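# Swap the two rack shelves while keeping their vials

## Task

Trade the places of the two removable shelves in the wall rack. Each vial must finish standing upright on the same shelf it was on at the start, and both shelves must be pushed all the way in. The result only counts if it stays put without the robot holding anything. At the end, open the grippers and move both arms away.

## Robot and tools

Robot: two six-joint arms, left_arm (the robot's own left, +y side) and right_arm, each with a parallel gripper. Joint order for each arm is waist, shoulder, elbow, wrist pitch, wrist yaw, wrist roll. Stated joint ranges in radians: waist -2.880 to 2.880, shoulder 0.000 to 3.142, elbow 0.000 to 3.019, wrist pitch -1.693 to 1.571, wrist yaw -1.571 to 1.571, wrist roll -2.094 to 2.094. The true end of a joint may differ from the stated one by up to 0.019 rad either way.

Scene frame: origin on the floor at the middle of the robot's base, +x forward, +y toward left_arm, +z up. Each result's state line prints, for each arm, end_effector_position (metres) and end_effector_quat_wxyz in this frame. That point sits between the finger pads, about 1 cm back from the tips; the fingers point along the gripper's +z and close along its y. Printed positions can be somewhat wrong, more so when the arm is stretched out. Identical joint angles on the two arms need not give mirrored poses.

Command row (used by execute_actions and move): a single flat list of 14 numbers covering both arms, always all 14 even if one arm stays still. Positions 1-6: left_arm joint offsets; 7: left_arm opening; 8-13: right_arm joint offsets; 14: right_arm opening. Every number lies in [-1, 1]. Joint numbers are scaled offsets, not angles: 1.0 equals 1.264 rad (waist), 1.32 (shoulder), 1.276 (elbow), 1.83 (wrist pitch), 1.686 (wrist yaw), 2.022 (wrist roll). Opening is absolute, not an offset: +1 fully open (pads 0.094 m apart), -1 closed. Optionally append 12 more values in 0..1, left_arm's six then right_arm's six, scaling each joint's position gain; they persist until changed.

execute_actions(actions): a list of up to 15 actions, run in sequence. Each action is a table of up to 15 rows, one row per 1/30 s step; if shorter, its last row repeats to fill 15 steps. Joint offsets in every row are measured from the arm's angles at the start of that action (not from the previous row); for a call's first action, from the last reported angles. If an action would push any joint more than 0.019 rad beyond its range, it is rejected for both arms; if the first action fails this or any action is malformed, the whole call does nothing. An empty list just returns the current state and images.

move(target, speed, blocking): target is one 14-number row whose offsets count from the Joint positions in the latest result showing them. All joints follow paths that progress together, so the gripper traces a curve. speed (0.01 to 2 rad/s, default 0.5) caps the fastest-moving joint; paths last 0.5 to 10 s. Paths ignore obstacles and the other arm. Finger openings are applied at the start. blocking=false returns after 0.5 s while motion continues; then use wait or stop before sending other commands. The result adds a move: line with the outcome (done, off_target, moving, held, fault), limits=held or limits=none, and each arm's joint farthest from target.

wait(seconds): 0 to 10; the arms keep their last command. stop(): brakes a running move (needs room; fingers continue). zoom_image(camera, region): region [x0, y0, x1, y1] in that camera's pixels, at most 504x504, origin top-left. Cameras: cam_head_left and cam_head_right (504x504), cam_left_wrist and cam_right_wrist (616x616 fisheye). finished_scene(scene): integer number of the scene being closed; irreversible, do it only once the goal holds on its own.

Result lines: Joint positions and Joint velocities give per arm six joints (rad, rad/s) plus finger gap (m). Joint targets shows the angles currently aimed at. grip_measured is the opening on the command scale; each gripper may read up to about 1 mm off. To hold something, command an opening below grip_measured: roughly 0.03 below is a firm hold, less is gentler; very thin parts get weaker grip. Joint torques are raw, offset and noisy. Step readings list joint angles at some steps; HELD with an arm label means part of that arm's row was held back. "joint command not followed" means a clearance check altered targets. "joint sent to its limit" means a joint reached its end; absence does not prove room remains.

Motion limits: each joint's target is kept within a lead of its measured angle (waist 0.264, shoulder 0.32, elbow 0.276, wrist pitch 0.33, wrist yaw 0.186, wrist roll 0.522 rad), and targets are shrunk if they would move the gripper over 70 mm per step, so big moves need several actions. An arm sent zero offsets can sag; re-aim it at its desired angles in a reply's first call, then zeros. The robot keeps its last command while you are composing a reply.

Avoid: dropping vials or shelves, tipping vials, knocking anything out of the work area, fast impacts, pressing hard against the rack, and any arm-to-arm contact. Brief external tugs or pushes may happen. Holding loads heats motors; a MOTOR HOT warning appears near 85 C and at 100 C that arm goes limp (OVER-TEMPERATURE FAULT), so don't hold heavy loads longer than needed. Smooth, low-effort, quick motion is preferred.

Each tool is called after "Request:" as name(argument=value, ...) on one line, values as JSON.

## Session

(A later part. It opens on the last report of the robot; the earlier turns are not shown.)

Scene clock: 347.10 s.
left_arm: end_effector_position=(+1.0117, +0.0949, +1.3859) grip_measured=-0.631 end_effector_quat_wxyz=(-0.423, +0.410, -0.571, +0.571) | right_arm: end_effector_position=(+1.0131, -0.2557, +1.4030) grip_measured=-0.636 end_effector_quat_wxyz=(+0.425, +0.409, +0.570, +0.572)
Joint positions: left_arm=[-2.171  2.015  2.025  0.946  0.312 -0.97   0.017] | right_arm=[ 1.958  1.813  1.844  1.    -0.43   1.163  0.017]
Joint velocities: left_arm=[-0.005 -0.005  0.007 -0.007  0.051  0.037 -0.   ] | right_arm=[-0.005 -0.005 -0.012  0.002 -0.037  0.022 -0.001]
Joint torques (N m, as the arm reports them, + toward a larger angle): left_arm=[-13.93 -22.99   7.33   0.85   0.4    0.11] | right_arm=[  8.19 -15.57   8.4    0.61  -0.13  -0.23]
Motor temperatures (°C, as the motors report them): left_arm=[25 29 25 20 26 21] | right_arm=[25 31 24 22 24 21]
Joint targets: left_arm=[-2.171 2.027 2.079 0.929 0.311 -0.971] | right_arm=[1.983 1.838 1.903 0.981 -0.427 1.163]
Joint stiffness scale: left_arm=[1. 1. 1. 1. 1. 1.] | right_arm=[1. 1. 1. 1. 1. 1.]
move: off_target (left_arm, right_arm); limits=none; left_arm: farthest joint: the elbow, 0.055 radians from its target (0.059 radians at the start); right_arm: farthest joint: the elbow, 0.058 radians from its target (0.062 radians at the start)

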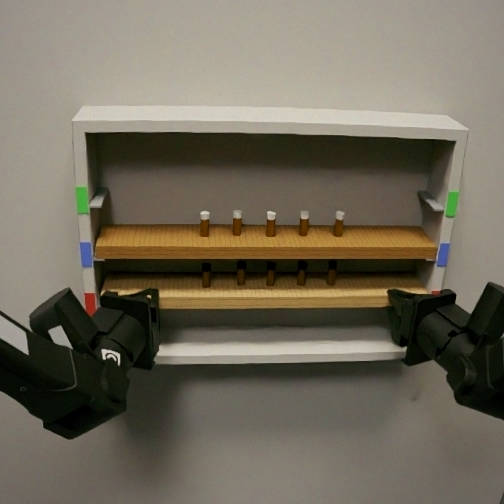

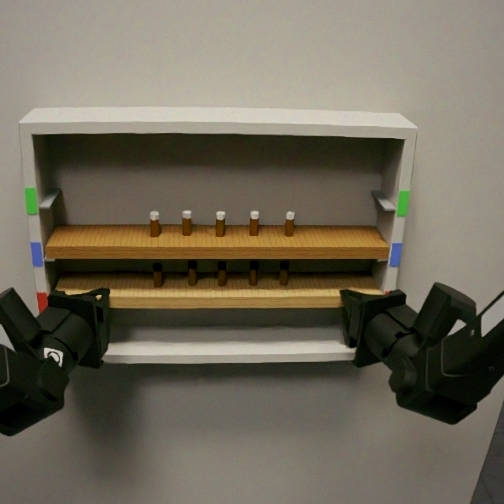

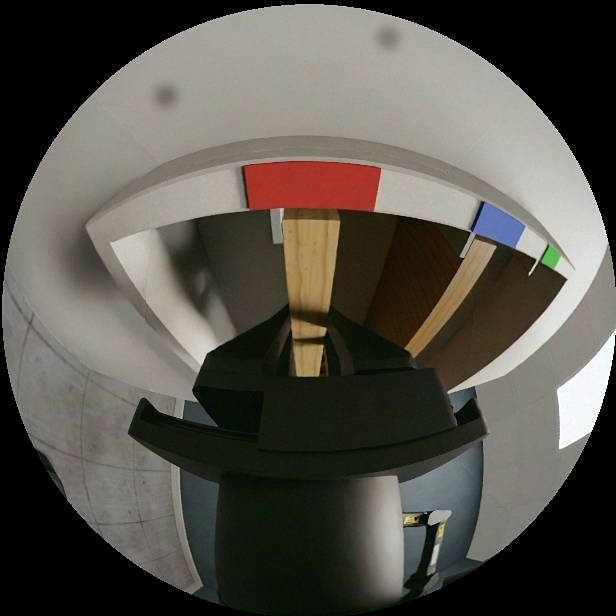

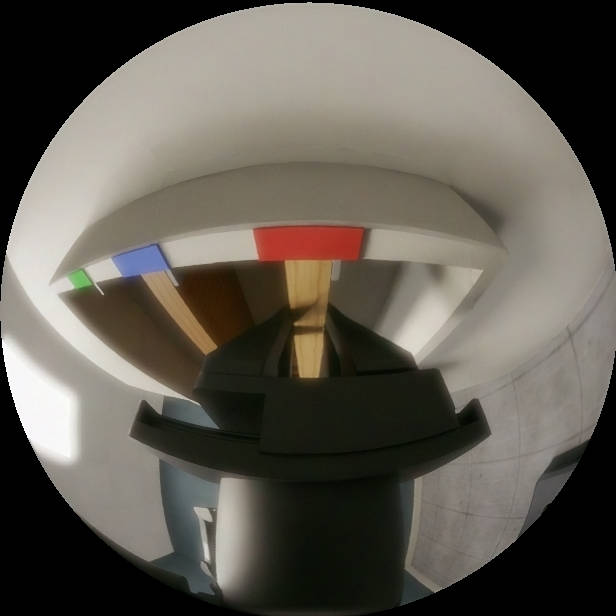

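Request:
execute_actions(actions=[[[0,0,0.012,0,0,0,-0.72,0,0,0.015,0,0,0,-0.72]],[[0,0,0.012,0,0,0,-0.5,0,0,0.015,0,0,0,-0.5]],[[0,0,0.012,0,0,0,-0.2,0,0,0.015,0,0,0,-0.2]]])

Request:
move(target=[0,-0.059,-0.192,0.107,0,0,-0.2,0,-0.062,-0.18,0.103,0,0,-0.2], speed=0.18)

Request:
move(target=[0,-0.12,-0.4,0.2,0,0,-0.2,0,-0.12,-0.4,0.2,0,0,-0.2], speed=0.4)

Scene clock: 364.30 s.
left_arm: end_effector_position=(+1.0119, +0.0950, +1.3862) grip_measured=-0.202 end_effector_quat_wxyz=(-0.423, +0.410, -0.571, +0.571) | right_arm: end_effector_position=(+1.0132, -0.2556, +1.4031) grip_measured=-0.202 end_effector_quat_wxyz=(+0.425, +0.409, +0.570, +0.573)
Joint positions: left_arm=[-2.171  2.014  2.025  0.946  0.313 -0.97   0.037] | right_arm=[ 1.958  1.813  1.845  1.    -0.431  1.163  0.037]
Joint velocities: left_arm=[ 0.005 -0.015  0.022 -0.002 -0.022  0.037 -0.001] | right_arm=[-0.015 -0.005  0.002 -0.002  0.022 -0.007 -0.   ]
Joint torques (N m, as the arm reports them, + toward a larger angle): left_arm=[-13.92 -23.94   4.51   1.46   0.47   0.11] | right_arm=[  6.34 -17.33   5.62   1.29  -0.25  -0.22]
Motor temperatures (°C, as the motors report them): left_arm=[25 29 26 20 26 21] | right_arm=[25 31 25 22 24 21]
Joint targets: left_arm=[-2.171 2.014 2.040 0.946 0.313 -0.970] | right_arm=[1.958 1.813 1.864 1.000 -0.431 1.163]
Joint stiffness scale: left_arm=[1. 1. 1. 1. 1. 1.] | right_arm=[1. 1. 1. 1. 1. 1.]
Step readings (joint positions; steps 1 to 15: 1st action; 16 to 30: 2nd action; 31 to 45: 3rd action):
0: left_arm=[-2.171 2.015 2.025 0.946 0.312 -0.970] | right_arm=[1.958 1.813 1.844 1.000 -0.430 1.163]
1: left_arm=[-2.171 2.015 2.025 0.946 0.313 -0.970] | right_arm=[1.958 1.813 1.844 1.000 -0.431 1.163]
2: left_arm=[-2.171 2.015 2.025 0.946 0.313 -0.970] | right_arm=[1.958 1.813 1.844 1.000 -0.431 1.163]
4: left_arm=[-2.171 2.015 2.025 0.946 0.313 -0.970] | right_arm=[1.958 1.813 1.844 1.000 -0.431 1.163]
8: left_arm=[-2.171 2.015 2.025 0.946 0.313 -0.970] | right_arm=[1.958 1.813 1.844 1.000 -0.431 1.163]
15: left_arm=[-2.171 2.015 2.025 0.946 0.313 -0.970] | right_arm=[1.958 1.813 1.844 1.000 -0.431 1.163]
16: left_arm=[-2.171 2.015 2.025 0.946 0.313 -0.970] | right_arm=[1.958 1.813 1.844 1.000 -0.431 1.163]
17: left_arm=[-2.171 2.015 2.025 0.946 0.313 -0.970] | right_arm=[1.958 1.813 1.844 1.000 -0.431 1.163]
19: left_arm=[-2.171 2.014 2.025 0.946 0.313 -0.970] | right_arm=[1.958 1.813 1.845 1.000 -0.431 1.163]
23: left_arm=[-2.171 2.014 2.025 0.946 0.313 -0.970] | right_arm=[1.958 1.813 1.845 1.000 -0.431 1.163]
30: left_arm=[-2.171 2.014 2.025 0.946 0.313 -0.970] | right_arm=[1.958 1.813 1.845 1.000 -0.431 1.163]
31: left_arm=[-2.171 2.014 2.025 0.946 0.313 -0.970] | right_arm=[1.958 1.813 1.845 1.000 -0.431 1.163]
32: left_arm=[-2.171 2.014 2.025 0.946 0.313 -0.970] | right_arm=[1.958 1.813 1.845 1.000 -0.431 1.163]
34: left_arm=[-2.171 2.014 2.025 0.946 0.313 -0.970] | right_arm=[1.958 1.813 1.845 1.000 -0.431 1.163]
38: left_arm=[-2.171 2.014 2.025 0.946 0.313 -0.970] | right_arm=[1.958 1.813 1.845 1.000 -0.431 1.163]
45: Joint positions above

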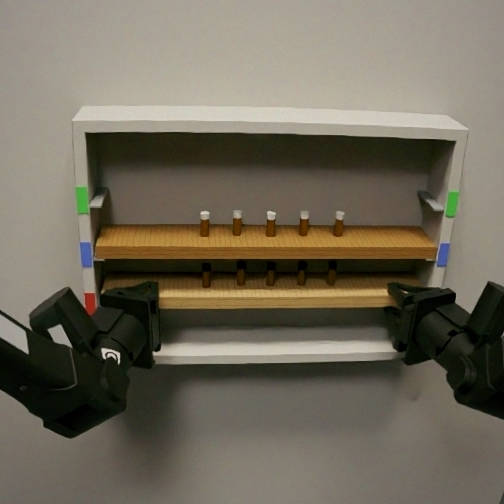

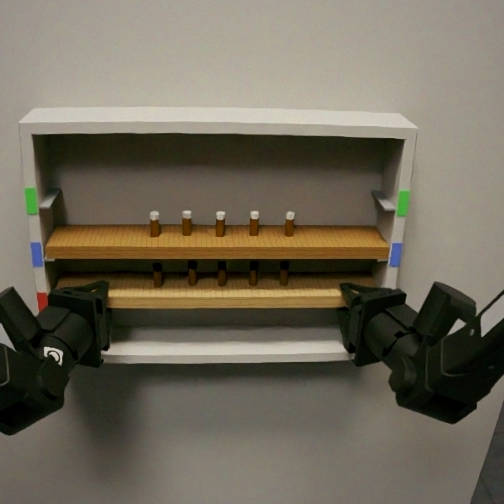

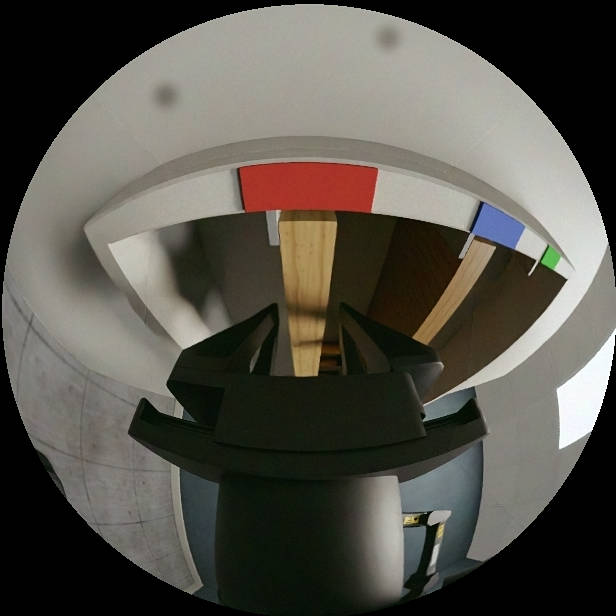

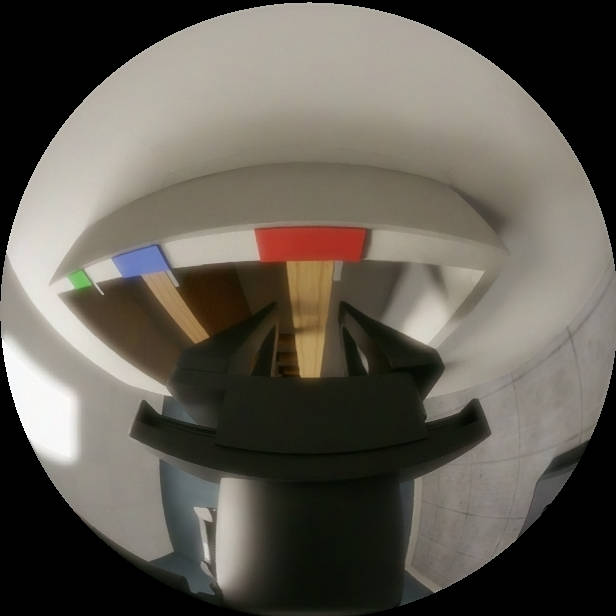

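Scene clock: 366.00 s.
left_arm: end_effector_position=(+0.9523, +0.0924, +1.3871) grip_measured=-0.202 end_effector_quat_wxyz=(-0.422, +0.411, -0.572, +0.571) | right_arm: end_effector_position=(+0.9529, -0.2471, +1.4042) grip_measured=-0.202 end_effector_quat_wxyz=(+0.423, +0.410, +0.571, +0.572)
Joint positions: left_arm=[-2.171  1.949  1.782  1.12   0.313 -0.97   0.037] | right_arm=[ 1.958  1.753  1.616  1.164 -0.431  1.163  0.037]
Joint velocities: left_arm=[ 0.015 -0.024  0.002  0.012 -0.081  0.037  0.   ] | right_arm=[-0.005  0.005 -0.007 -0.002  0.037 -0.007  0.   ]
Joint torques (N m, as the arm reports them, + toward a larger angle): left_arm=[-13.31 -23.55   2.19   2.25   0.47   0.12] | right_arm=[  6.18 -17.77   3.02   2.19  -0.25  -0.23]
Motor temperatures (°C, as the motors report them): left_arm=[25 29 26 20 26 21] | right_arm=[25 32 25 22 24 21]
Joint targets: left_arm=[-2.171 1.936 1.780 1.142 0.313 -0.970] | right_arm=[1.958 1.731 1.615 1.189 -0.431 1.163]
Joint stiffness scale: left_arm=[1. 1. 1. 1. 1. 1.] | right_arm=[1. 1. 1. 1. 1. 1.]
move: off_target (left_arm, right_arm); limits=none; left_arm: farthest joint: the wrist pitch, 0.022 radians from its target (0.196 radians at the start); right_arm: farthest joint: the wrist pitch, 0.024 radians from its target (0.188 radians at the start)

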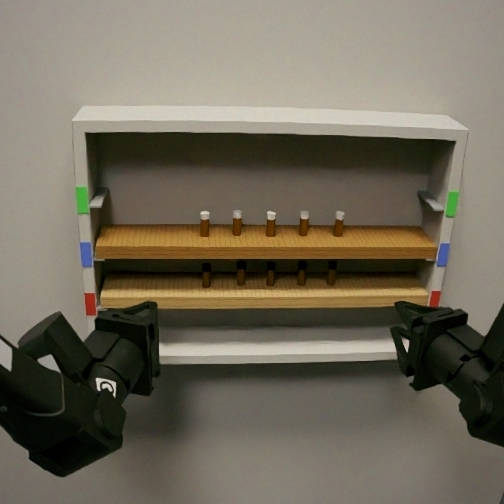

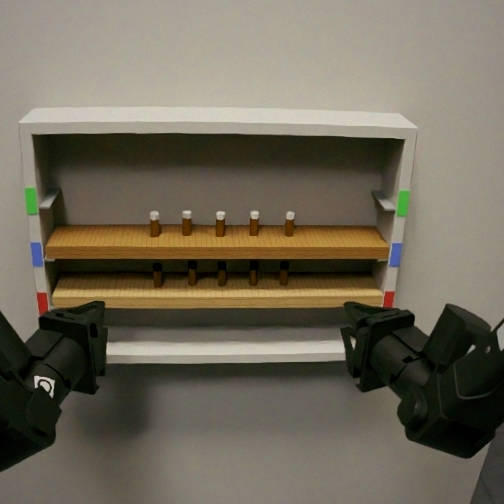

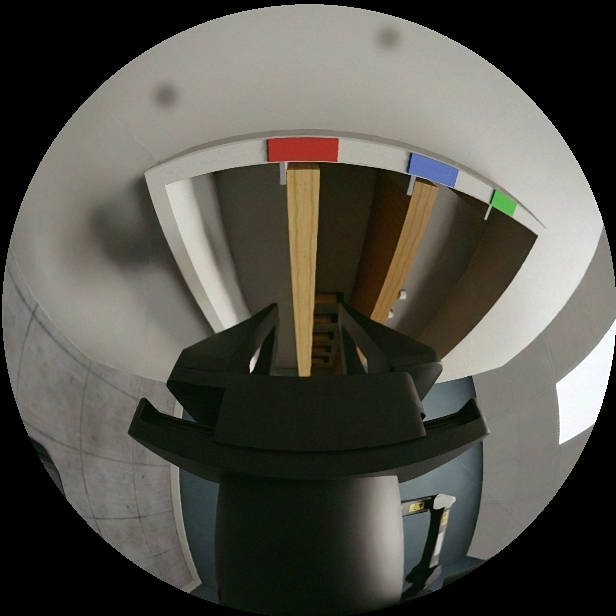

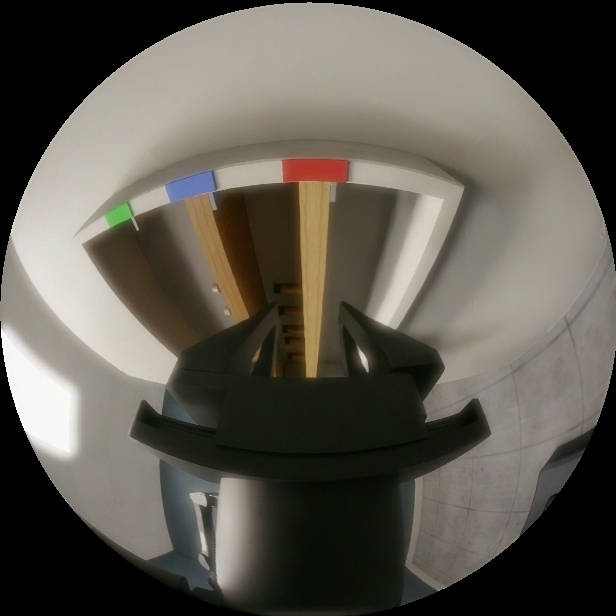

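Scene clock: 367.67 s.
left_arm: end_effector_position=(+0.8167, +0.1073, +1.4226) grip_measured=-0.202 end_effector_quat_wxyz=(-0.415, +0.412, -0.577, +0.570) | right_arm: end_effector_position=(+0.8062, -0.2393, +1.4403) grip_measured=-0.202 end_effector_quat_wxyz=(+0.412, +0.415, +0.577, +0.570)
Joint positions: left_arm=[-2.171  1.801  1.273  1.464  0.313 -0.97   0.037] | right_arm=[ 1.958  1.613  1.107  1.506 -0.431  1.163  0.037]
Joint velocities: left_arm=[-0.005 -0.005  0.022 -0.012  0.022  0.037 -0.   ] | right_arm=[ 0.005 -0.034 -0.002 -0.002  0.066  0.007  0.001]
Joint torques (N m, as the arm reports them, + toward a larger angle): left_arm=[-11.14 -19.74  -0.05   2.21   0.47   0.11] | right_arm=[  5.12 -14.36   0.41   2.03  -0.25  -0.22]
Motor temperatures (°C, as the motors report them): left_arm=[25 29 26 20 26 21] | right_arm=[25 32 25 22 24 21]
Joint targets: left_arm=[-2.171 1.790 1.272 1.486 0.313 -0.970] | right_arm=[1.958 1.594 1.106 1.530 -0.431 1.163]
Joint stiffness scale: left_arm=[1. 1. 1. 1. 1. 1.] | right_arm=[1. 1. 1. 1. 1. 1.]
move: off_target (left_arm, right_arm); limits=none; left_arm: farthest joint: the wrist pitch, 0.022 radians from its target (0.366 radians at the start); right_arm: farthest joint: the wrist pitch, 0.024 radians from its target (0.366 radians at the start)

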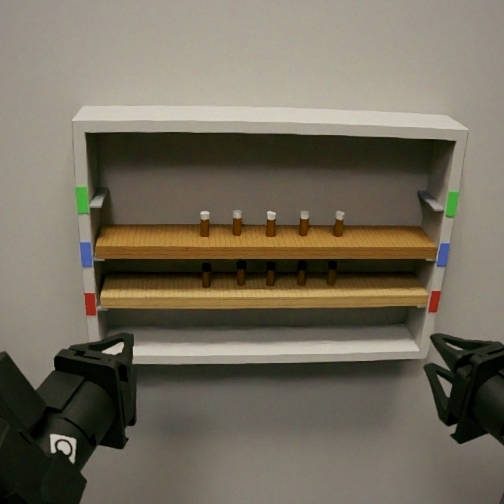

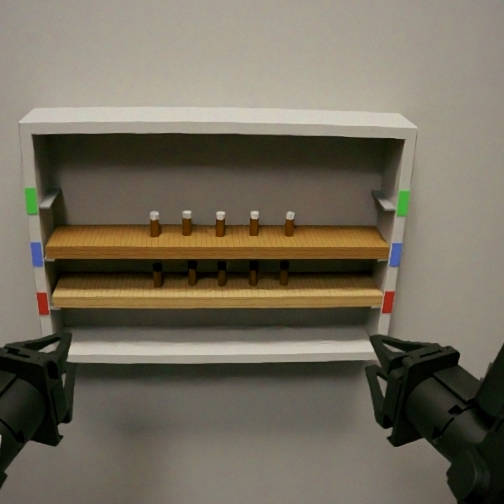

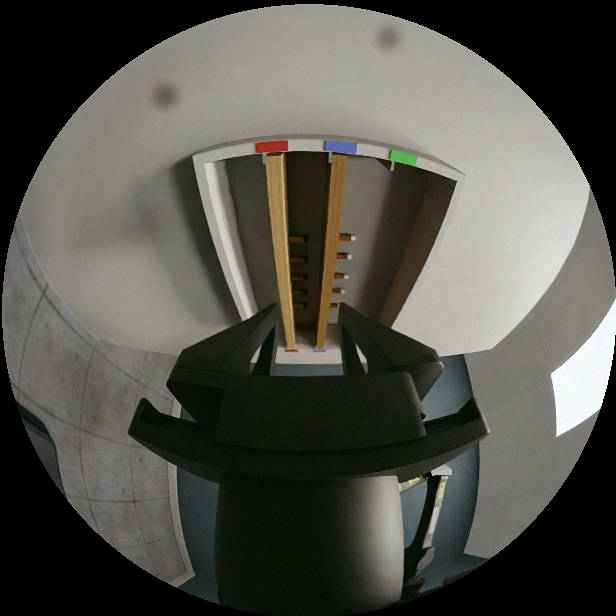

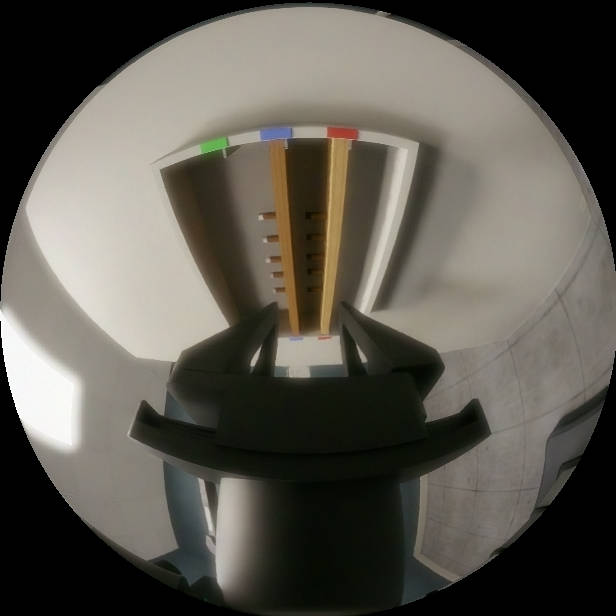

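Request:
finished_scene(scene=2)

The scene is finished: the task was done.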